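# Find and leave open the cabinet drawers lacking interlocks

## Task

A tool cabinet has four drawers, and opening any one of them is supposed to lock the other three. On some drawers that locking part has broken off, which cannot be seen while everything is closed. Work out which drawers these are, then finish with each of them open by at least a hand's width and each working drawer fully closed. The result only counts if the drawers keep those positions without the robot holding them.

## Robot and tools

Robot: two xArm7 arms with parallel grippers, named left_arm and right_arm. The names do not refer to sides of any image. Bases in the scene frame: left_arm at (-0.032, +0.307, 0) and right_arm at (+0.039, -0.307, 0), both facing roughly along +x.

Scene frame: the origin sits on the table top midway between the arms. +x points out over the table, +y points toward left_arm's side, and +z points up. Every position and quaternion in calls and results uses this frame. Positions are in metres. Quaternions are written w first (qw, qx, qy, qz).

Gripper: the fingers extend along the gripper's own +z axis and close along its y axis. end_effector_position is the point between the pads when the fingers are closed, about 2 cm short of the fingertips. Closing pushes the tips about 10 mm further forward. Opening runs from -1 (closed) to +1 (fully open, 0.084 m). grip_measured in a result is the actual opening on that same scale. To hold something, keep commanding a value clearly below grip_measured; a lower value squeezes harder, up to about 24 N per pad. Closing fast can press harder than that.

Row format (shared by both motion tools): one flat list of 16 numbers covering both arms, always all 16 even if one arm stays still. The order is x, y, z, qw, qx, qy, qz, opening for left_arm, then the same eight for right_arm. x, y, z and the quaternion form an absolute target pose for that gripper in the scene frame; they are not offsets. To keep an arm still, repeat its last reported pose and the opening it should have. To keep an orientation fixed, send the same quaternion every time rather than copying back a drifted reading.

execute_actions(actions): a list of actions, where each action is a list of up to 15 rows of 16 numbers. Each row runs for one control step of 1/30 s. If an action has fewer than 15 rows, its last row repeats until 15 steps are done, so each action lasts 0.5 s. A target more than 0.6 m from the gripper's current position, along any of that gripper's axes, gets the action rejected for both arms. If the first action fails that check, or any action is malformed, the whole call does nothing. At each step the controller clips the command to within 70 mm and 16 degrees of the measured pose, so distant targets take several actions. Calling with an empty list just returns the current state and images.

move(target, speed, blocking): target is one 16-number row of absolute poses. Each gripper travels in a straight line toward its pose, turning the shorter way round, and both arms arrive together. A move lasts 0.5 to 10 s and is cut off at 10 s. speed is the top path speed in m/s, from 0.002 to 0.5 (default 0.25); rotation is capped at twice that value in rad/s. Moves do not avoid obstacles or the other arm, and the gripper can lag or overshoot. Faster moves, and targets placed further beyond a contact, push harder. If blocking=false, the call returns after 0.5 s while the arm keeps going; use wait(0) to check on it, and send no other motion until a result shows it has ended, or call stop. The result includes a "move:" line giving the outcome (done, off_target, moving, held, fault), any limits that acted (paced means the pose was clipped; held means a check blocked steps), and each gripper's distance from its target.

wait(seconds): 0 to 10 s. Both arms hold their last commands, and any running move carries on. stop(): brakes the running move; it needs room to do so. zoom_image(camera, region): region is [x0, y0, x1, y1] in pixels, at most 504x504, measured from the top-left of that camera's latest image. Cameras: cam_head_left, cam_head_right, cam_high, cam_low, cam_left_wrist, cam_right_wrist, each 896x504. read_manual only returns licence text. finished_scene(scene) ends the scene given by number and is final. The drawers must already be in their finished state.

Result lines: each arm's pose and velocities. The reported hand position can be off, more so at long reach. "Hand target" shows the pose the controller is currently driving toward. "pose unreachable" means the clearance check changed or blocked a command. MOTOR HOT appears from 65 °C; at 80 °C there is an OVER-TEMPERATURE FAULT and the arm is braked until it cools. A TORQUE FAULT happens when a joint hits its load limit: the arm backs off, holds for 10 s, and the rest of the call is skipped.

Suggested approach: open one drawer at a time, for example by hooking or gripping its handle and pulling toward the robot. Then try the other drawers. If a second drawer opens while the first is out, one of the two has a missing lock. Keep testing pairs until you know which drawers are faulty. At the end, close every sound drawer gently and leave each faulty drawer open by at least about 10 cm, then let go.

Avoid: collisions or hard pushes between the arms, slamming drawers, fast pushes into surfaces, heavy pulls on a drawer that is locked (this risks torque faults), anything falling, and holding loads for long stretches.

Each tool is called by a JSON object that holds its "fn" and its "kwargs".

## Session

{"fn": "execute_actions", "kwargs": {"actions": []}}

Scene clock: 0.00 s.
left_arm: end_effector_position=(+0.5629, +0.4528, +0.2797) grip_measured=+1.00 end_effector_quat_wxyz=(+0.065, -0.267, +0.955, -0.109) end_effector_velocity=(+0.000, +0.000, +0.000) end_effector_angular_velocity=(+0.000, -0.001, +0.000) | right_arm: end_effector_position=(+0.2873, -0.6586, +0.1692) grip_measured=+1.00 end_effector_quat_wxyz=(-0.163, -0.422, +0.882, +0.131) end_effector_velocity=(+0.000, +0.000, -0.000) end_effector_angular_velocity=(+0.001, -0.000, +0.003)
Joint positions: left_arm=[ 0.403  0.37  -0.091  1.699 -0.203  1.213  2.968  0.084] | right_arm=[-0.945  0.202  0.1    1.208 -0.254  1.37   1.524  0.084]
Joint velocities: left_arm=[-0.     0.    -0.     0.     0.    -0.001 -0.    -0.   ] | right_arm=[ 0.     0.     0.    -0.001 -0.    -0.001 -0.002  0.   ]
Hand target (left_arm): +0.563, +0.453, +0.280; +0.065, -0.267, +0.955, -0.109
Hand target (right_arm): +0.287, -0.659, +0.169; -0.163, -0.422, +0.882, +0.131

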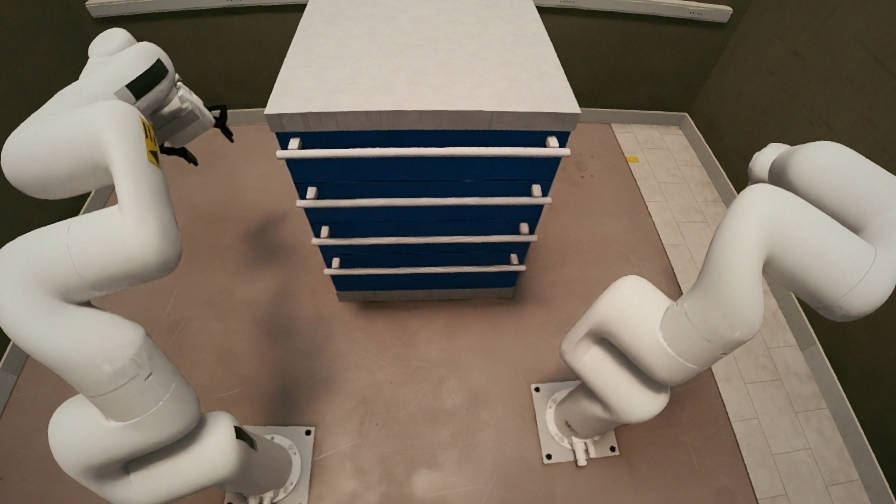

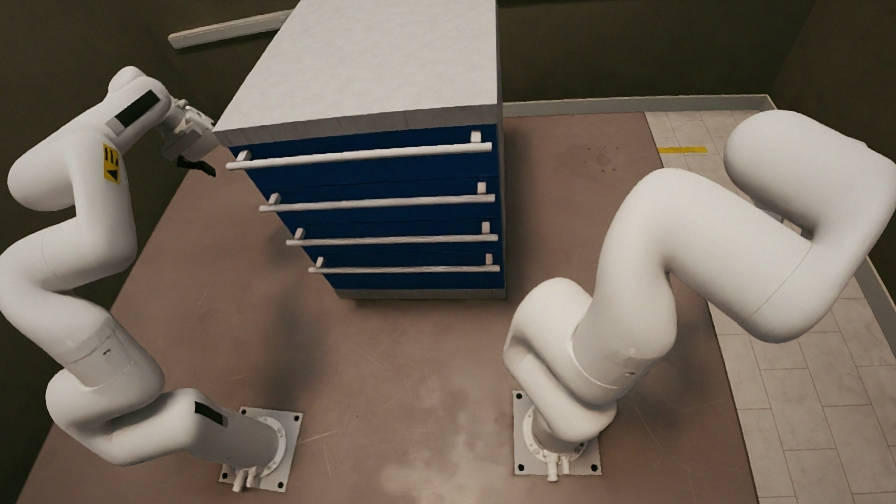

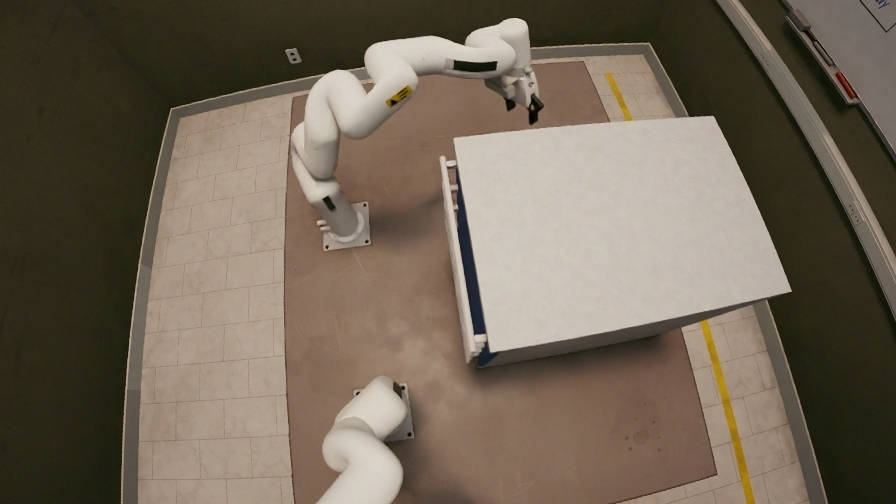

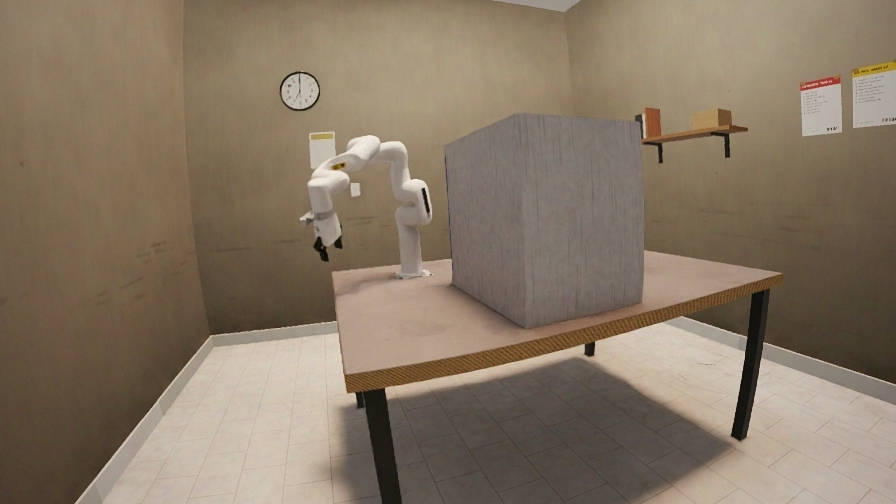

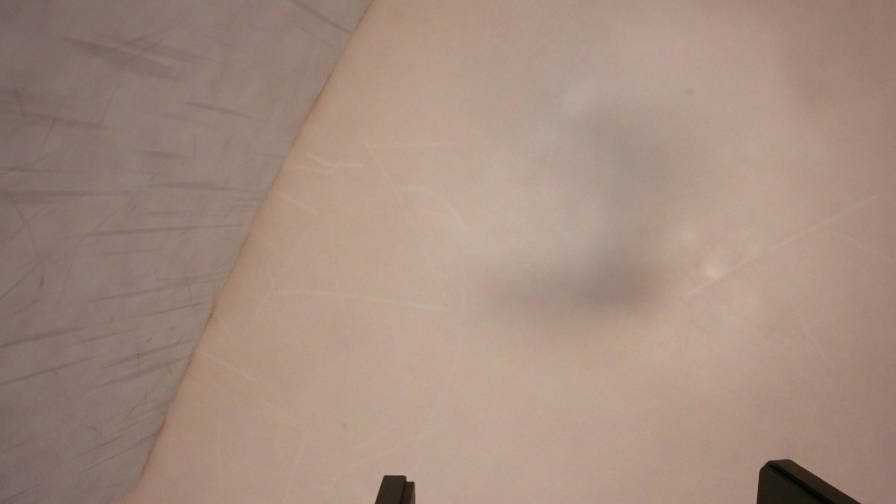

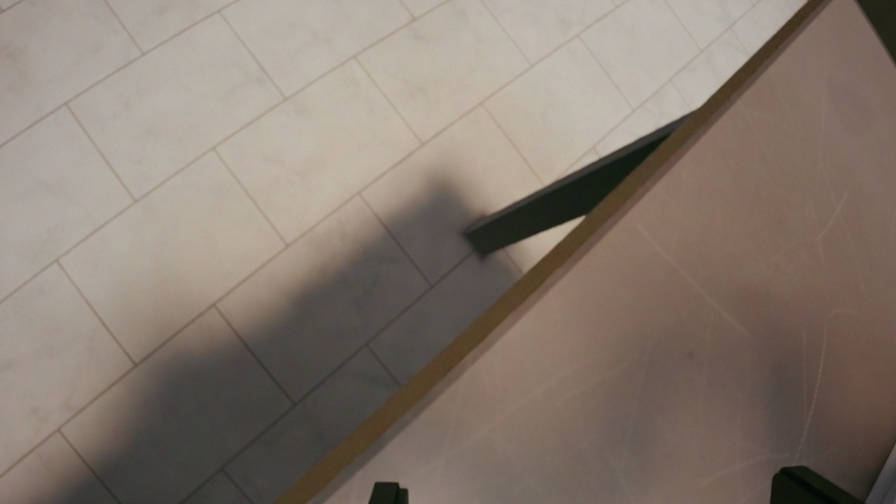

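{"fn": "move", "kwargs": {"target": [0.22,0.36,0.30,0,0.707,-0.707,0,0.0,0.2873,-0.6586,0.1692,-0.163,-0.422,0.882,0.131,1], "speed": 0.3}}

{"fn": "move", "kwargs": {"target": [0.22,0.1,0.26,-0.271,0.653,-0.653,0.271,0.0,0.2873,-0.6586,0.1692,-0.163,-0.422,0.882,0.131,1], "speed": 0.3}}

Scene clock: 27.83 s.
left_arm: end_effector_position=(+0.2199, +0.3613, +0.2992) grip_measured=-0.01 end_effector_quat_wxyz=(+0.000, +0.707, -0.707, -0.001) end_effector_velocity=(-0.001, -0.000, +0.001) end_effector_angular_velocity=(+0.001, -0.001, +0.001) | right_arm: end_effector_position=(+0.2873, -0.6586, +0.1692) grip_measured=+1.00 end_effector_quat_wxyz=(-0.163, -0.422, +0.882, +0.131) end_effector_velocity=(-0.000, -0.000, +0.000) end_effector_angular_velocity=(-0.001, -0.000, -0.001)
Joint positions: left_arm=[ 0.432 -0.781 -0.143  0.684 -0.1    1.463  1.902  0.044] | right_arm=[-0.944  0.203  0.1    1.209 -0.255  1.371  1.525  0.084]
Joint velocities: left_arm=[-0.001 -0.004 -0.    -0.     0.     0.002 -0.002  0.   ] | right_arm=[-0.001  0.    -0.     0.    -0.    -0.     0.    -0.   ]
Hand target (left_arm): +0.220, +0.361, +0.299; -0.000, +0.707, -0.707, -0.001
Hand target (right_arm): +0.287, -0.659, +0.169; -0.163, -0.422, +0.882, +0.131
Off the commanded pose (left_arm): 0.002 m, 0 deg.
Off the commanded pose (right_arm): 0.000 m, 0 deg.
move: done

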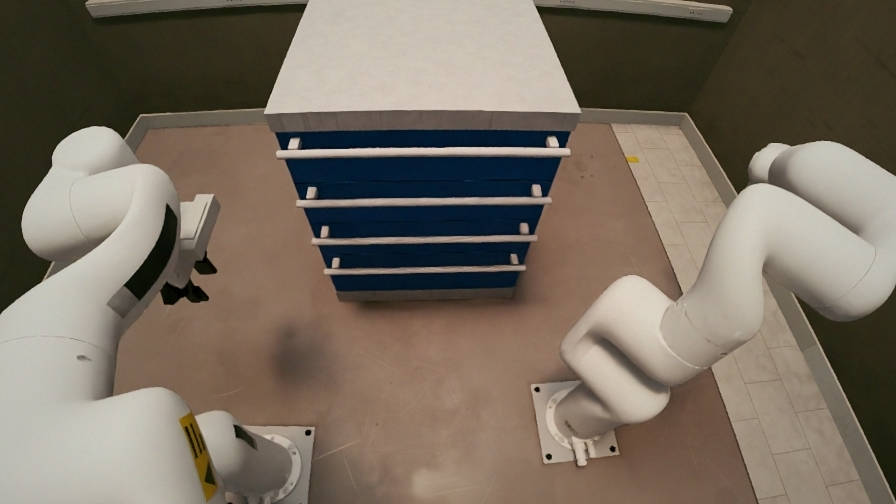

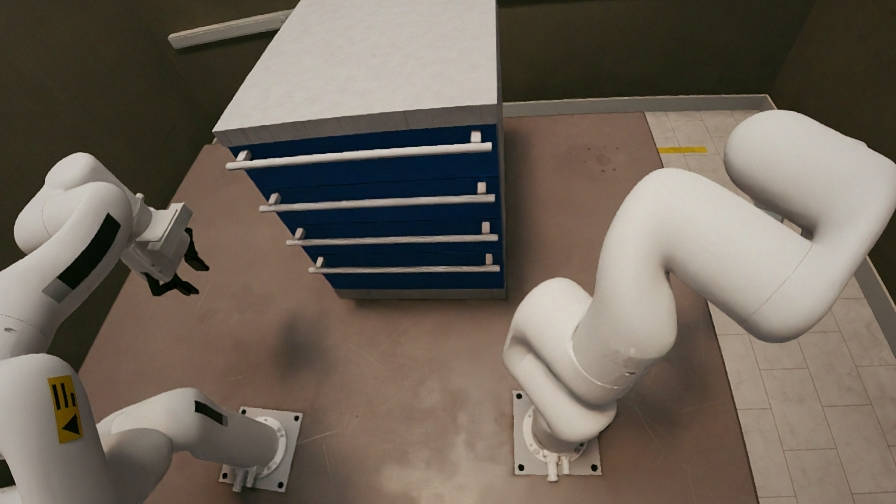

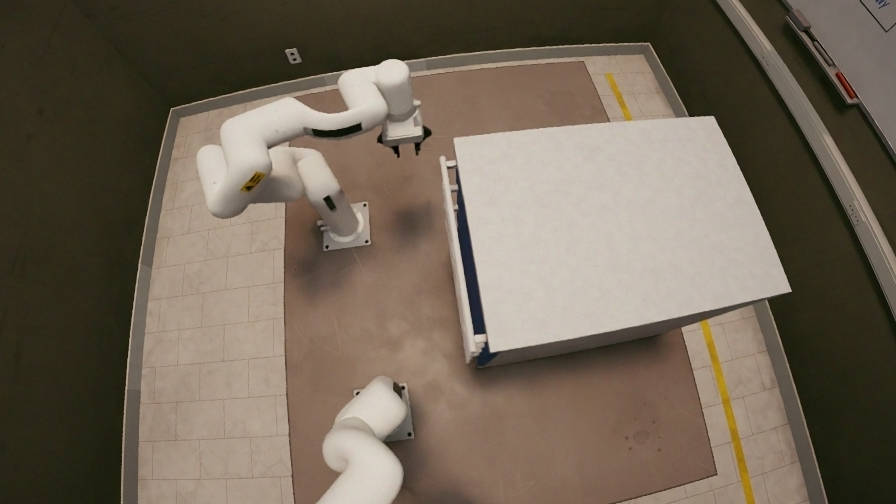

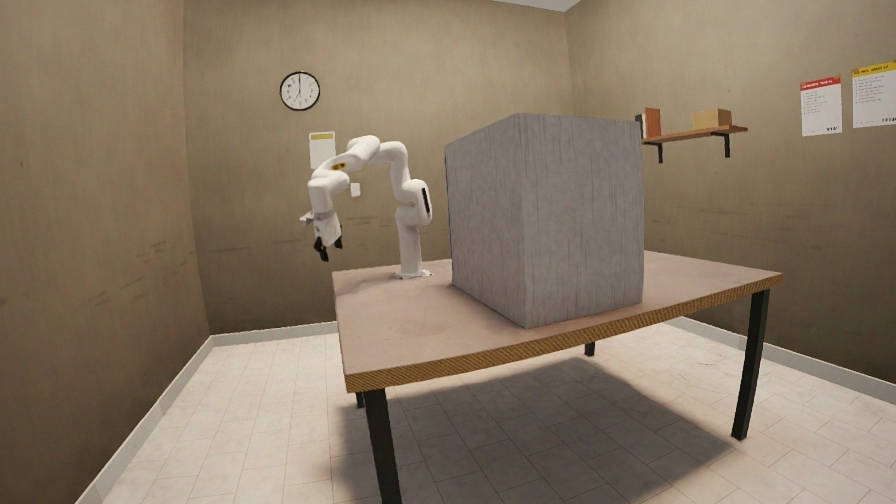

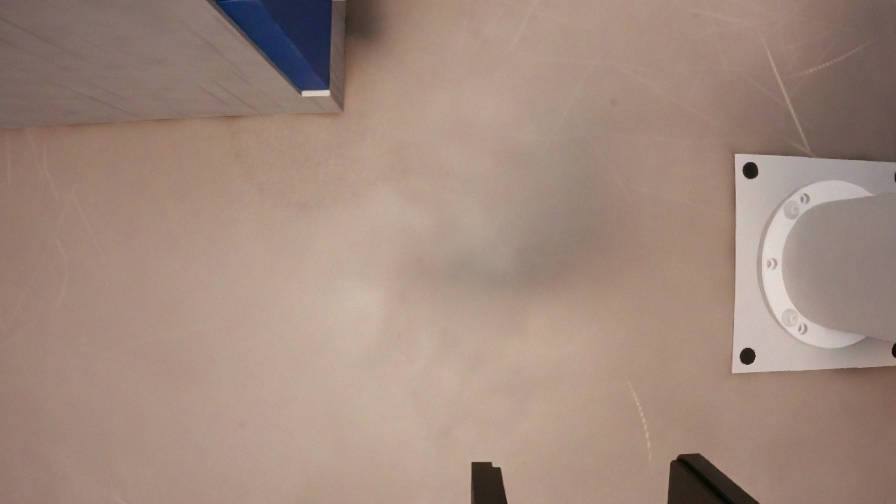

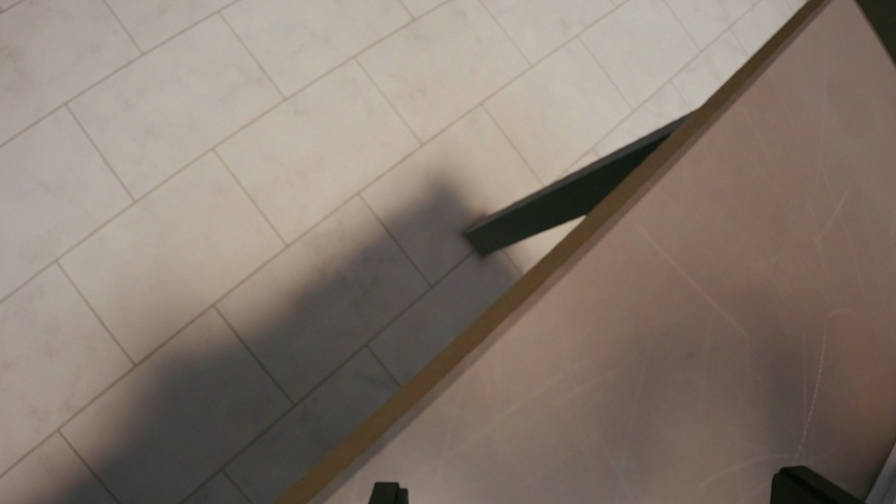

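Scene clock: 29.67 s.
left_arm: end_effector_position=(+0.2202, +0.1025, +0.2600) grip_measured=-0.01 end_effector_quat_wxyz=(-0.272, +0.654, -0.652, +0.269) end_effector_velocity=(-0.001, -0.003, +0.001) end_effector_angular_velocity=(+0.002, -0.006, -0.006) | right_arm: end_effector_position=(+0.2873, -0.6586, +0.1692) grip_measured=+1.00 end_effector_quat_wxyz=(-0.163, -0.422, +0.882, +0.131) end_effector_velocity=(-0.000, +0.001, -0.000) end_effector_angular_velocity=(+0.001, +0.001, +0.001)
Joint positions: left_arm=[-0.013 -1.48  -0.977  0.268 -0.742  0.874  1.245  0.044] | right_arm=[-0.944  0.203  0.1    1.209 -0.255  1.371  1.525  0.084]
Joint velocities: left_arm=[-0.003 -0.    -0.006  0.004 -0.001 -0.004 -0.002 -0.   ] | right_arm=[ 0.001  0.     0.    -0.001 -0.     0.001  0.001 -0.   ]
Hand target (left_arm): +0.220, +0.102, +0.260; -0.273, +0.654, -0.652, +0.269
Hand target (right_arm): +0.287, -0.659, +0.169; -0.163, -0.422, +0.882, +0.131
Off the commanded pose (left_arm): 0.003 m, 0 deg.
Off the commanded pose (right_arm): 0.000 m, 0 deg.
move: done

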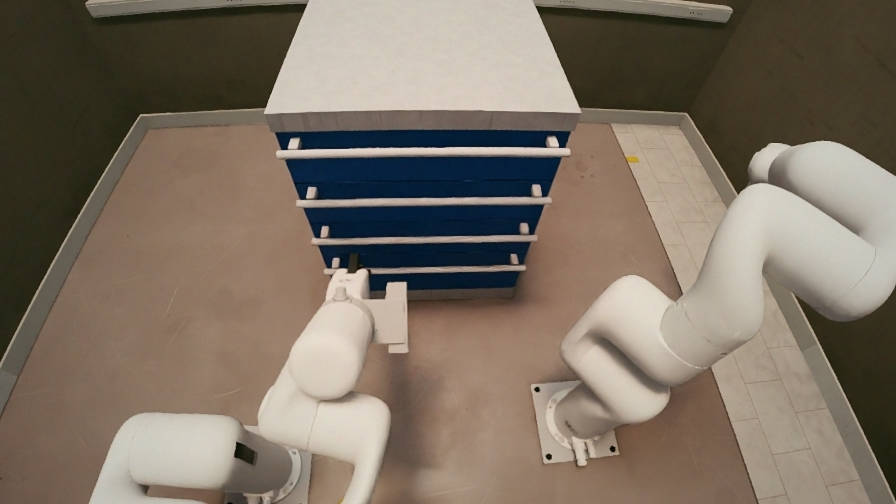

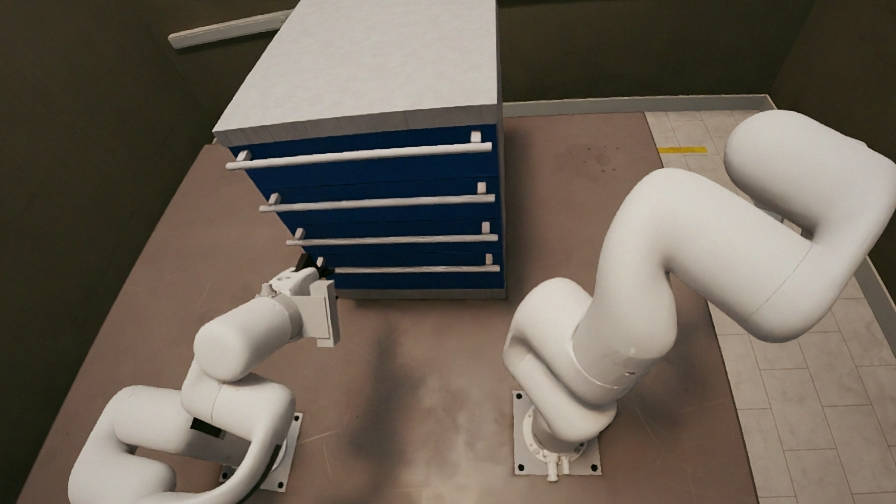

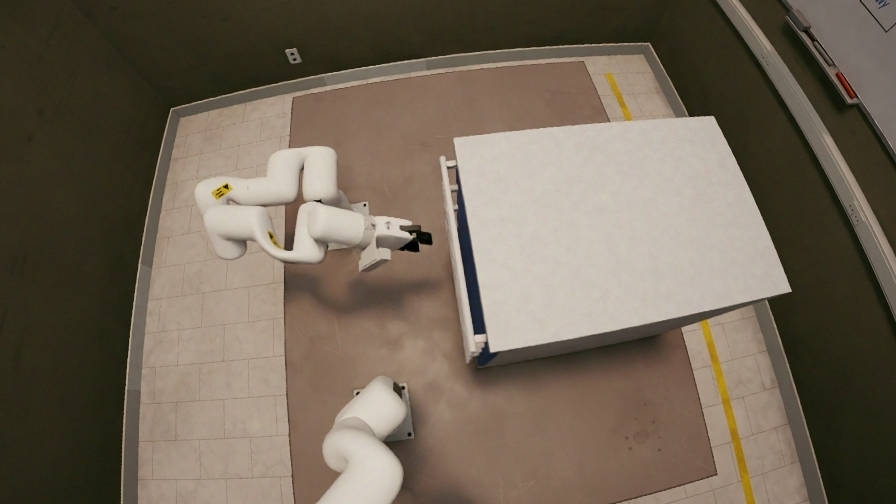

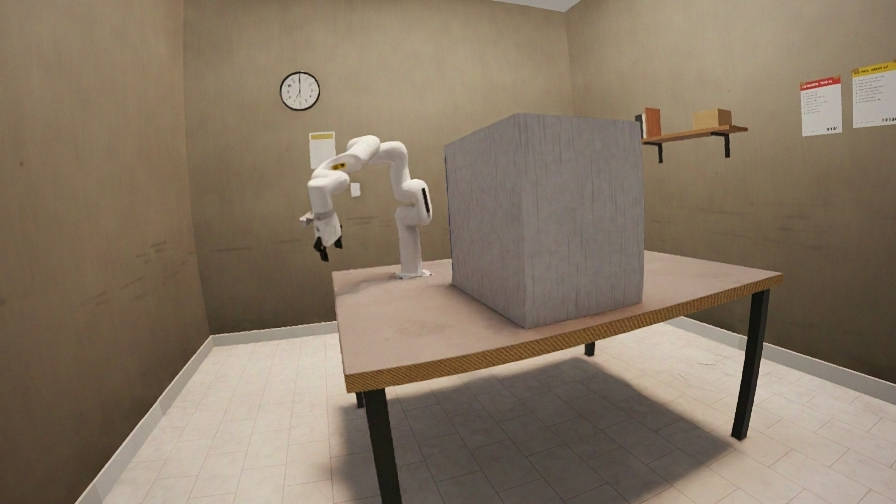

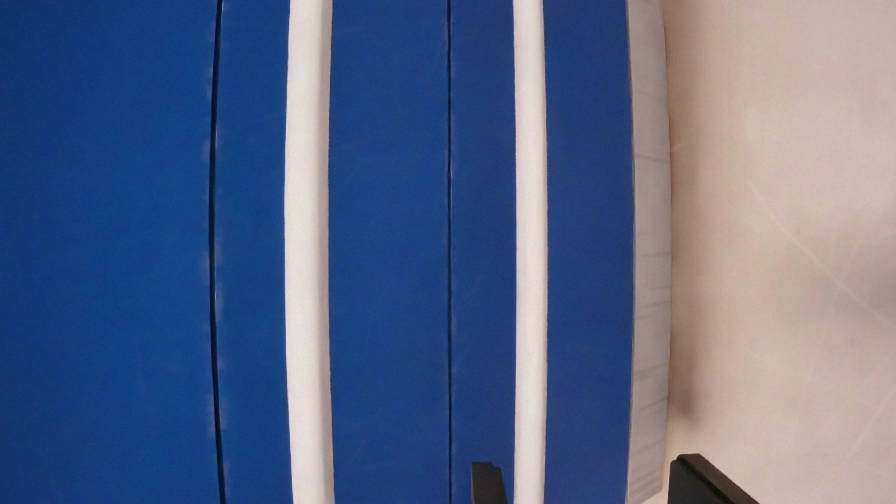

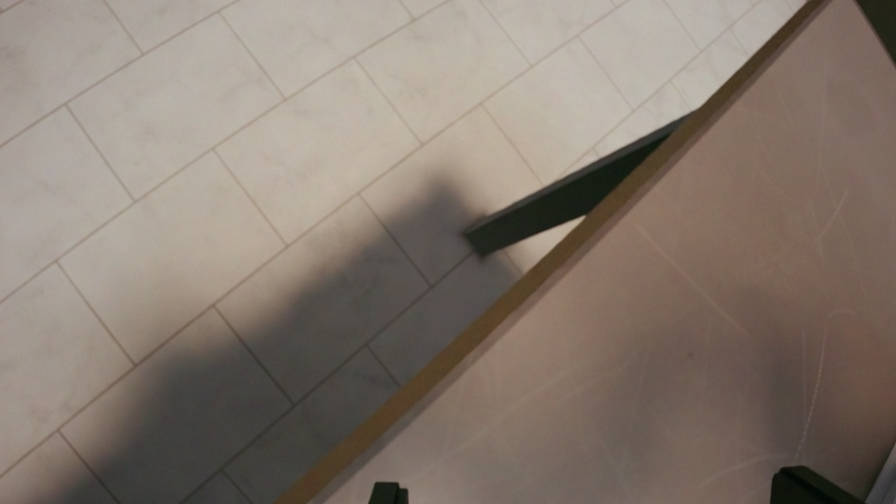

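Similar configuration to scene 1. Continue to D4 pre-grasp.

{"fn": "move", "kwargs": {"target": [0.25,0.0,0.186,-0.5,0.5,-0.5,0.5,0.0,0.2873,-0.6586,0.1692,-0.163,-0.422,0.882,0.131,1], "speed": 0.3}}

Scene clock: 34.77 s.
left_arm: end_effector_position=(+0.2505, +0.0010, +0.1882) grip_measured=-0.01 end_effector_quat_wxyz=(+0.501, -0.500, +0.499, -0.500) end_effector_velocity=(+0.000, -0.001, -0.002) end_effector_angular_velocity=(+0.003, -0.001, +0.001) | right_arm: end_effector_position=(+0.2873, -0.6586, +0.1692) grip_measured=+1.00 end_effector_quat_wxyz=(-0.163, -0.422, +0.882, +0.131) end_effector_velocity=(+0.000, +0.000, +0.000) end_effector_angular_velocity=(+0.000, +0.000, +0.000)
Joint positions: left_arm=[ 0.017 -1.936 -2.017  0.419 -0.932  0.408  0.415  0.044] | right_arm=[-0.944  0.203  0.1    1.209 -0.255  1.371  1.525  0.084]
Joint velocities: left_arm=[ 0.    -0.003 -0.004  0.005  0.004  0.003 -0.006  0.   ] | right_arm=[ 0.001 -0.     0.     0.     0.     0.001  0.001 -0.   ]
Hand target (left_arm): +0.250, +0.001, +0.188; +0.501, -0.500, +0.499, -0.500
Hand target (right_arm): +0.287, -0.659, +0.169; -0.163, -0.422, +0.882, +0.131
Off the commanded pose (left_arm): 0.002 m, 0 deg.
Off the commanded pose (right_arm): 0.000 m, 0 deg.
move: done

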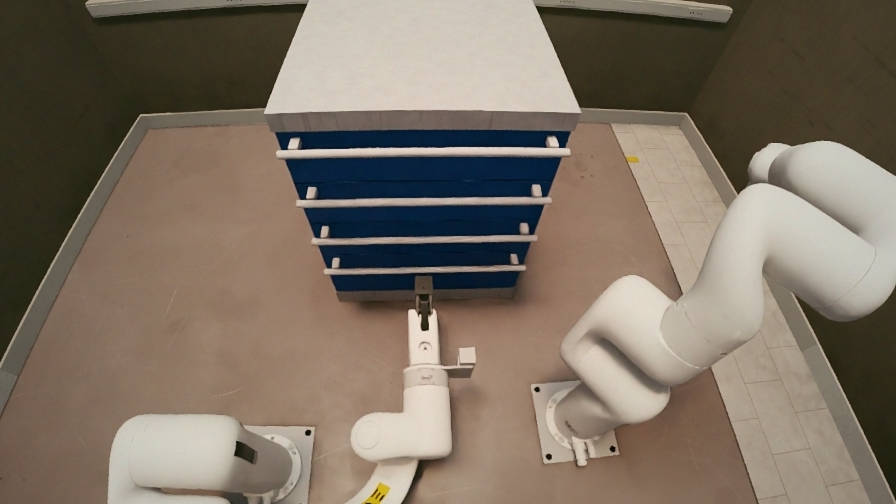

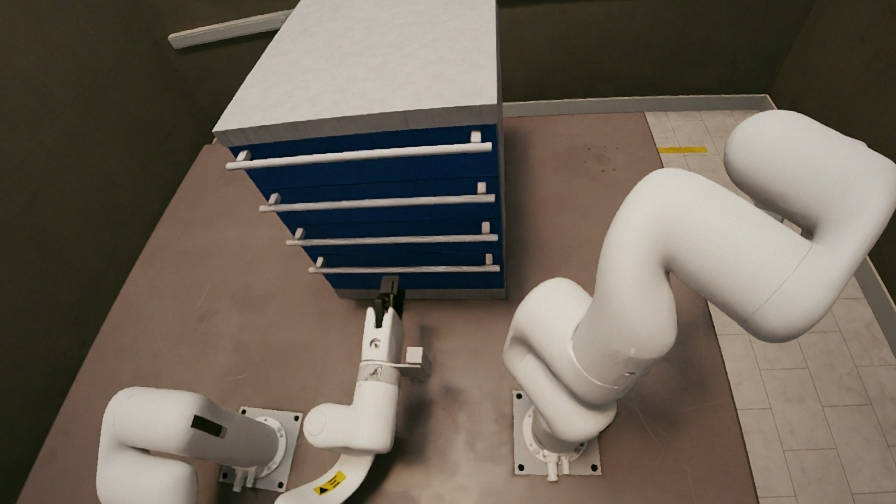

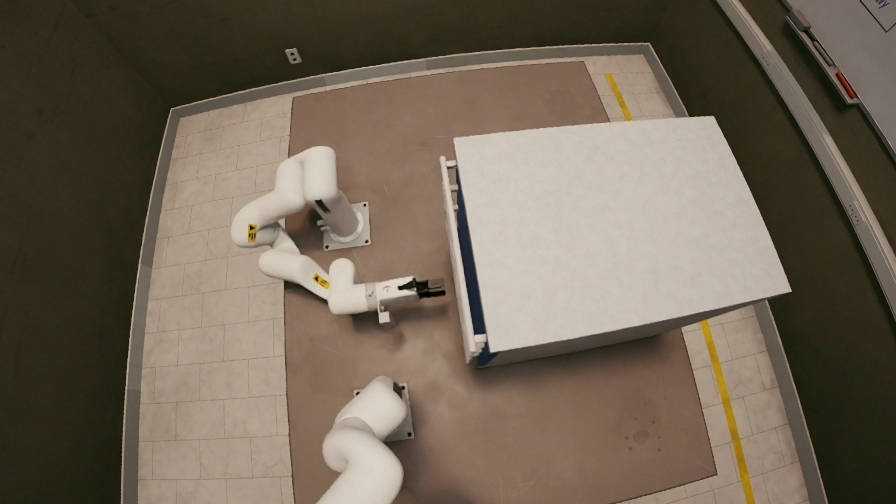

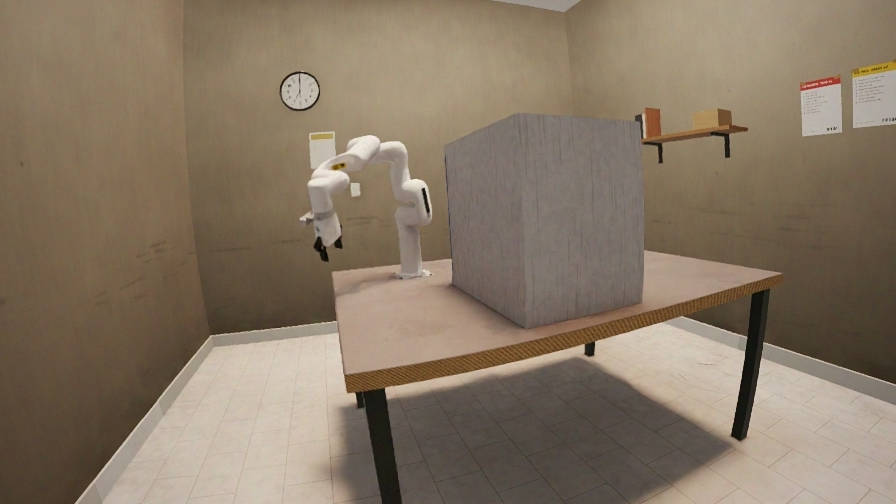

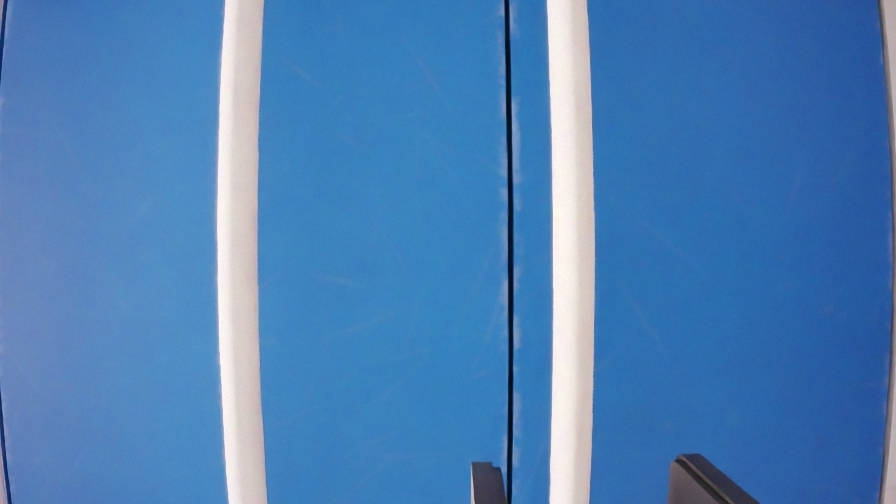

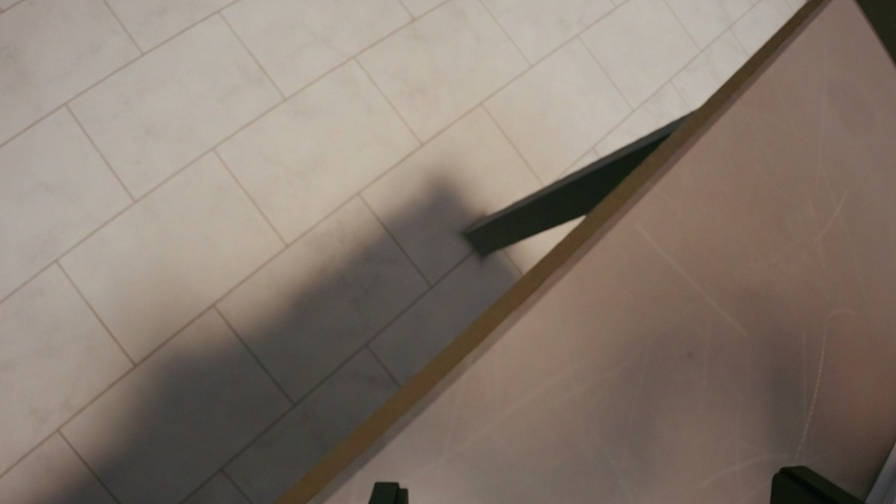

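{"fn": "move", "kwargs": {"target": [0.298,0.0,0.186,-0.5,0.5,-0.5,0.5,0.0,0.2873,-0.6586,0.1692,-0.163,-0.422,0.882,0.131,1], "speed": 0.1}}

Scene clock: 47.13 s.
left_arm: end_effector_position=(+0.2975, -0.0001, +0.1859) grip_measured=-0.01 end_effector_quat_wxyz=(+0.500, -0.500, +0.500, -0.500) end_effector_velocity=(+0.001, +0.001, +0.000) end_effector_angular_velocity=(+0.001, -0.000, +0.000) | right_arm: end_effector_position=(+0.2873, -0.6586, +0.1692) grip_measured=+1.00 end_effector_quat_wxyz=(-0.163, -0.422, +0.882, +0.131) end_effector_velocity=(+0.001, +0.000, +0.000) end_effector_angular_velocity=(+0.000, -0.000, +0.002)
Joint positions: left_arm=[ 0.264 -1.906 -2.008  0.481 -1.065  0.209  0.54   0.044] | right_arm=[-0.944  0.203  0.1    1.209 -0.255  1.371  1.525  0.084]
Joint velocities: left_arm=[ 0.004  0.002 -0.    -0.001 -0.002 -0.005  0.004 -0.   ] | right_arm=[ 0.002 -0.    -0.     0.     0.     0.    -0.    -0.   ]
Hand target (left_arm): +0.298, +0.000, +0.186; +0.500, -0.500, +0.500, -0.500
Hand target (right_arm): +0.287, -0.659, +0.169; -0.163, -0.422, +0.882, +0.131
Off the commanded pose (left_arm): 0.001 m, 0 deg.
Off the commanded pose (right_arm): 0.000 m, 0 deg.
move: done

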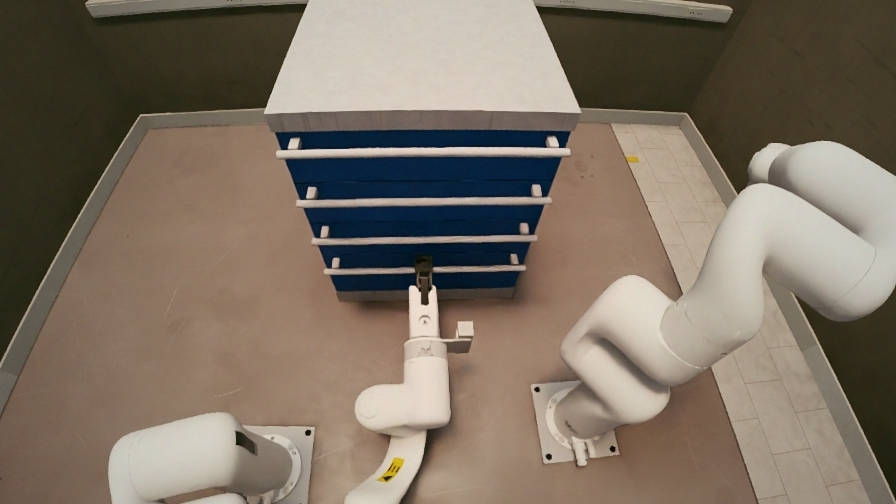

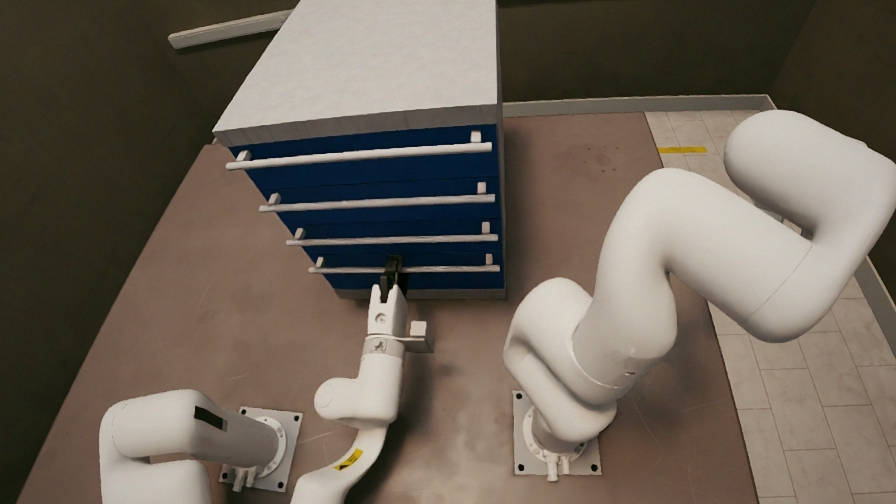

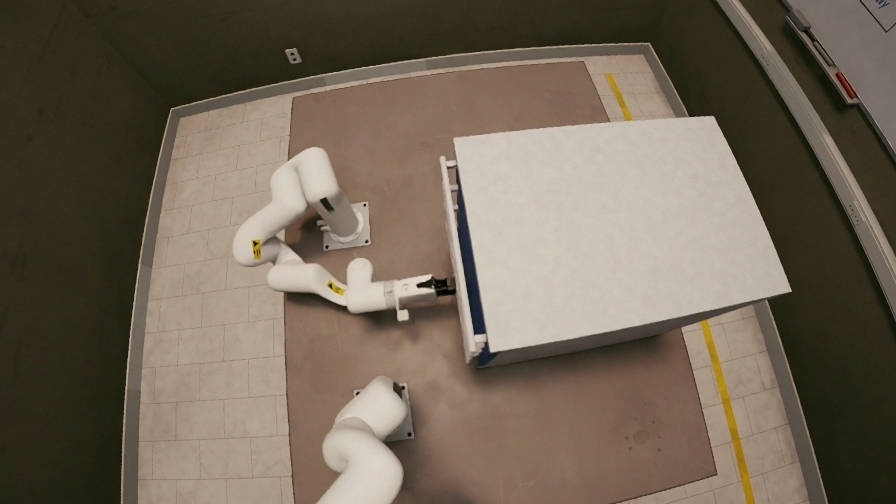

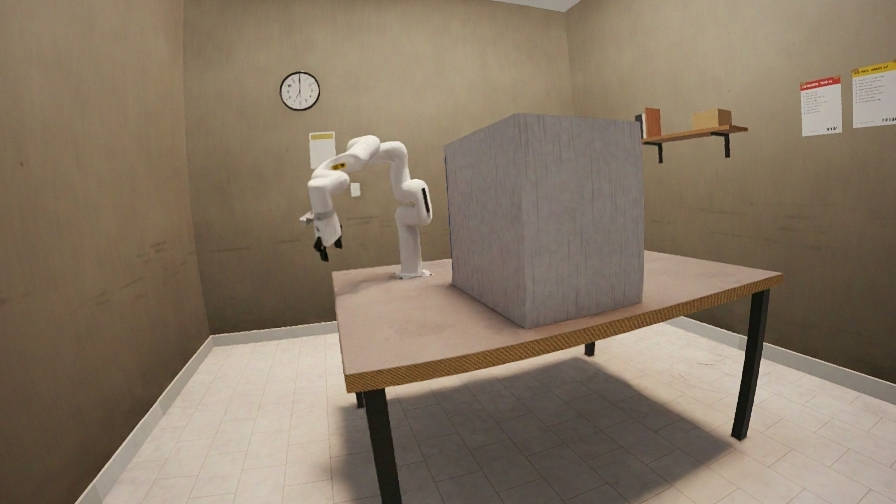

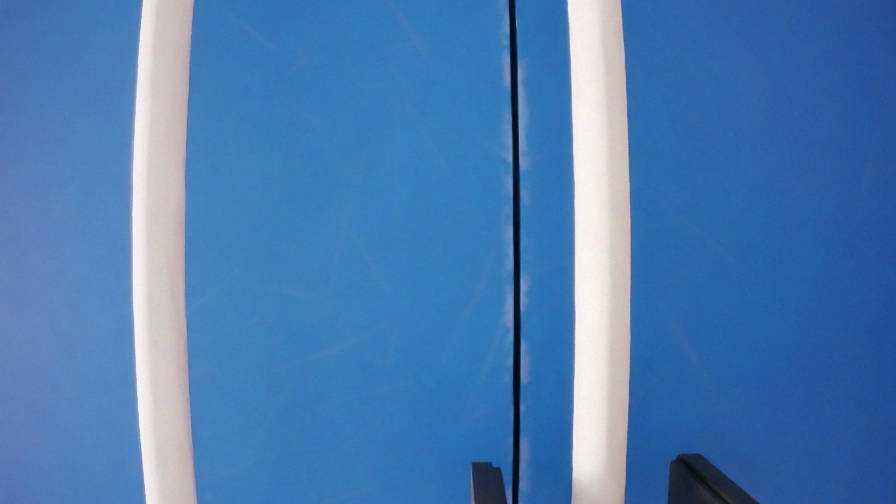

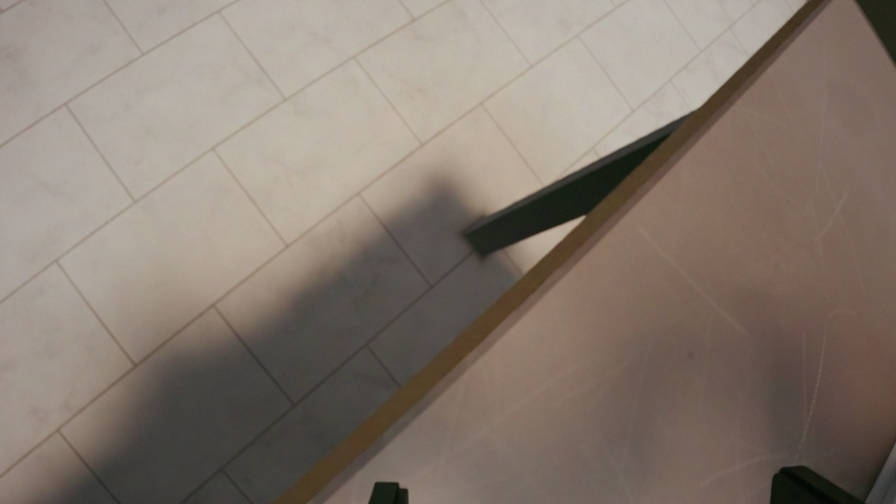

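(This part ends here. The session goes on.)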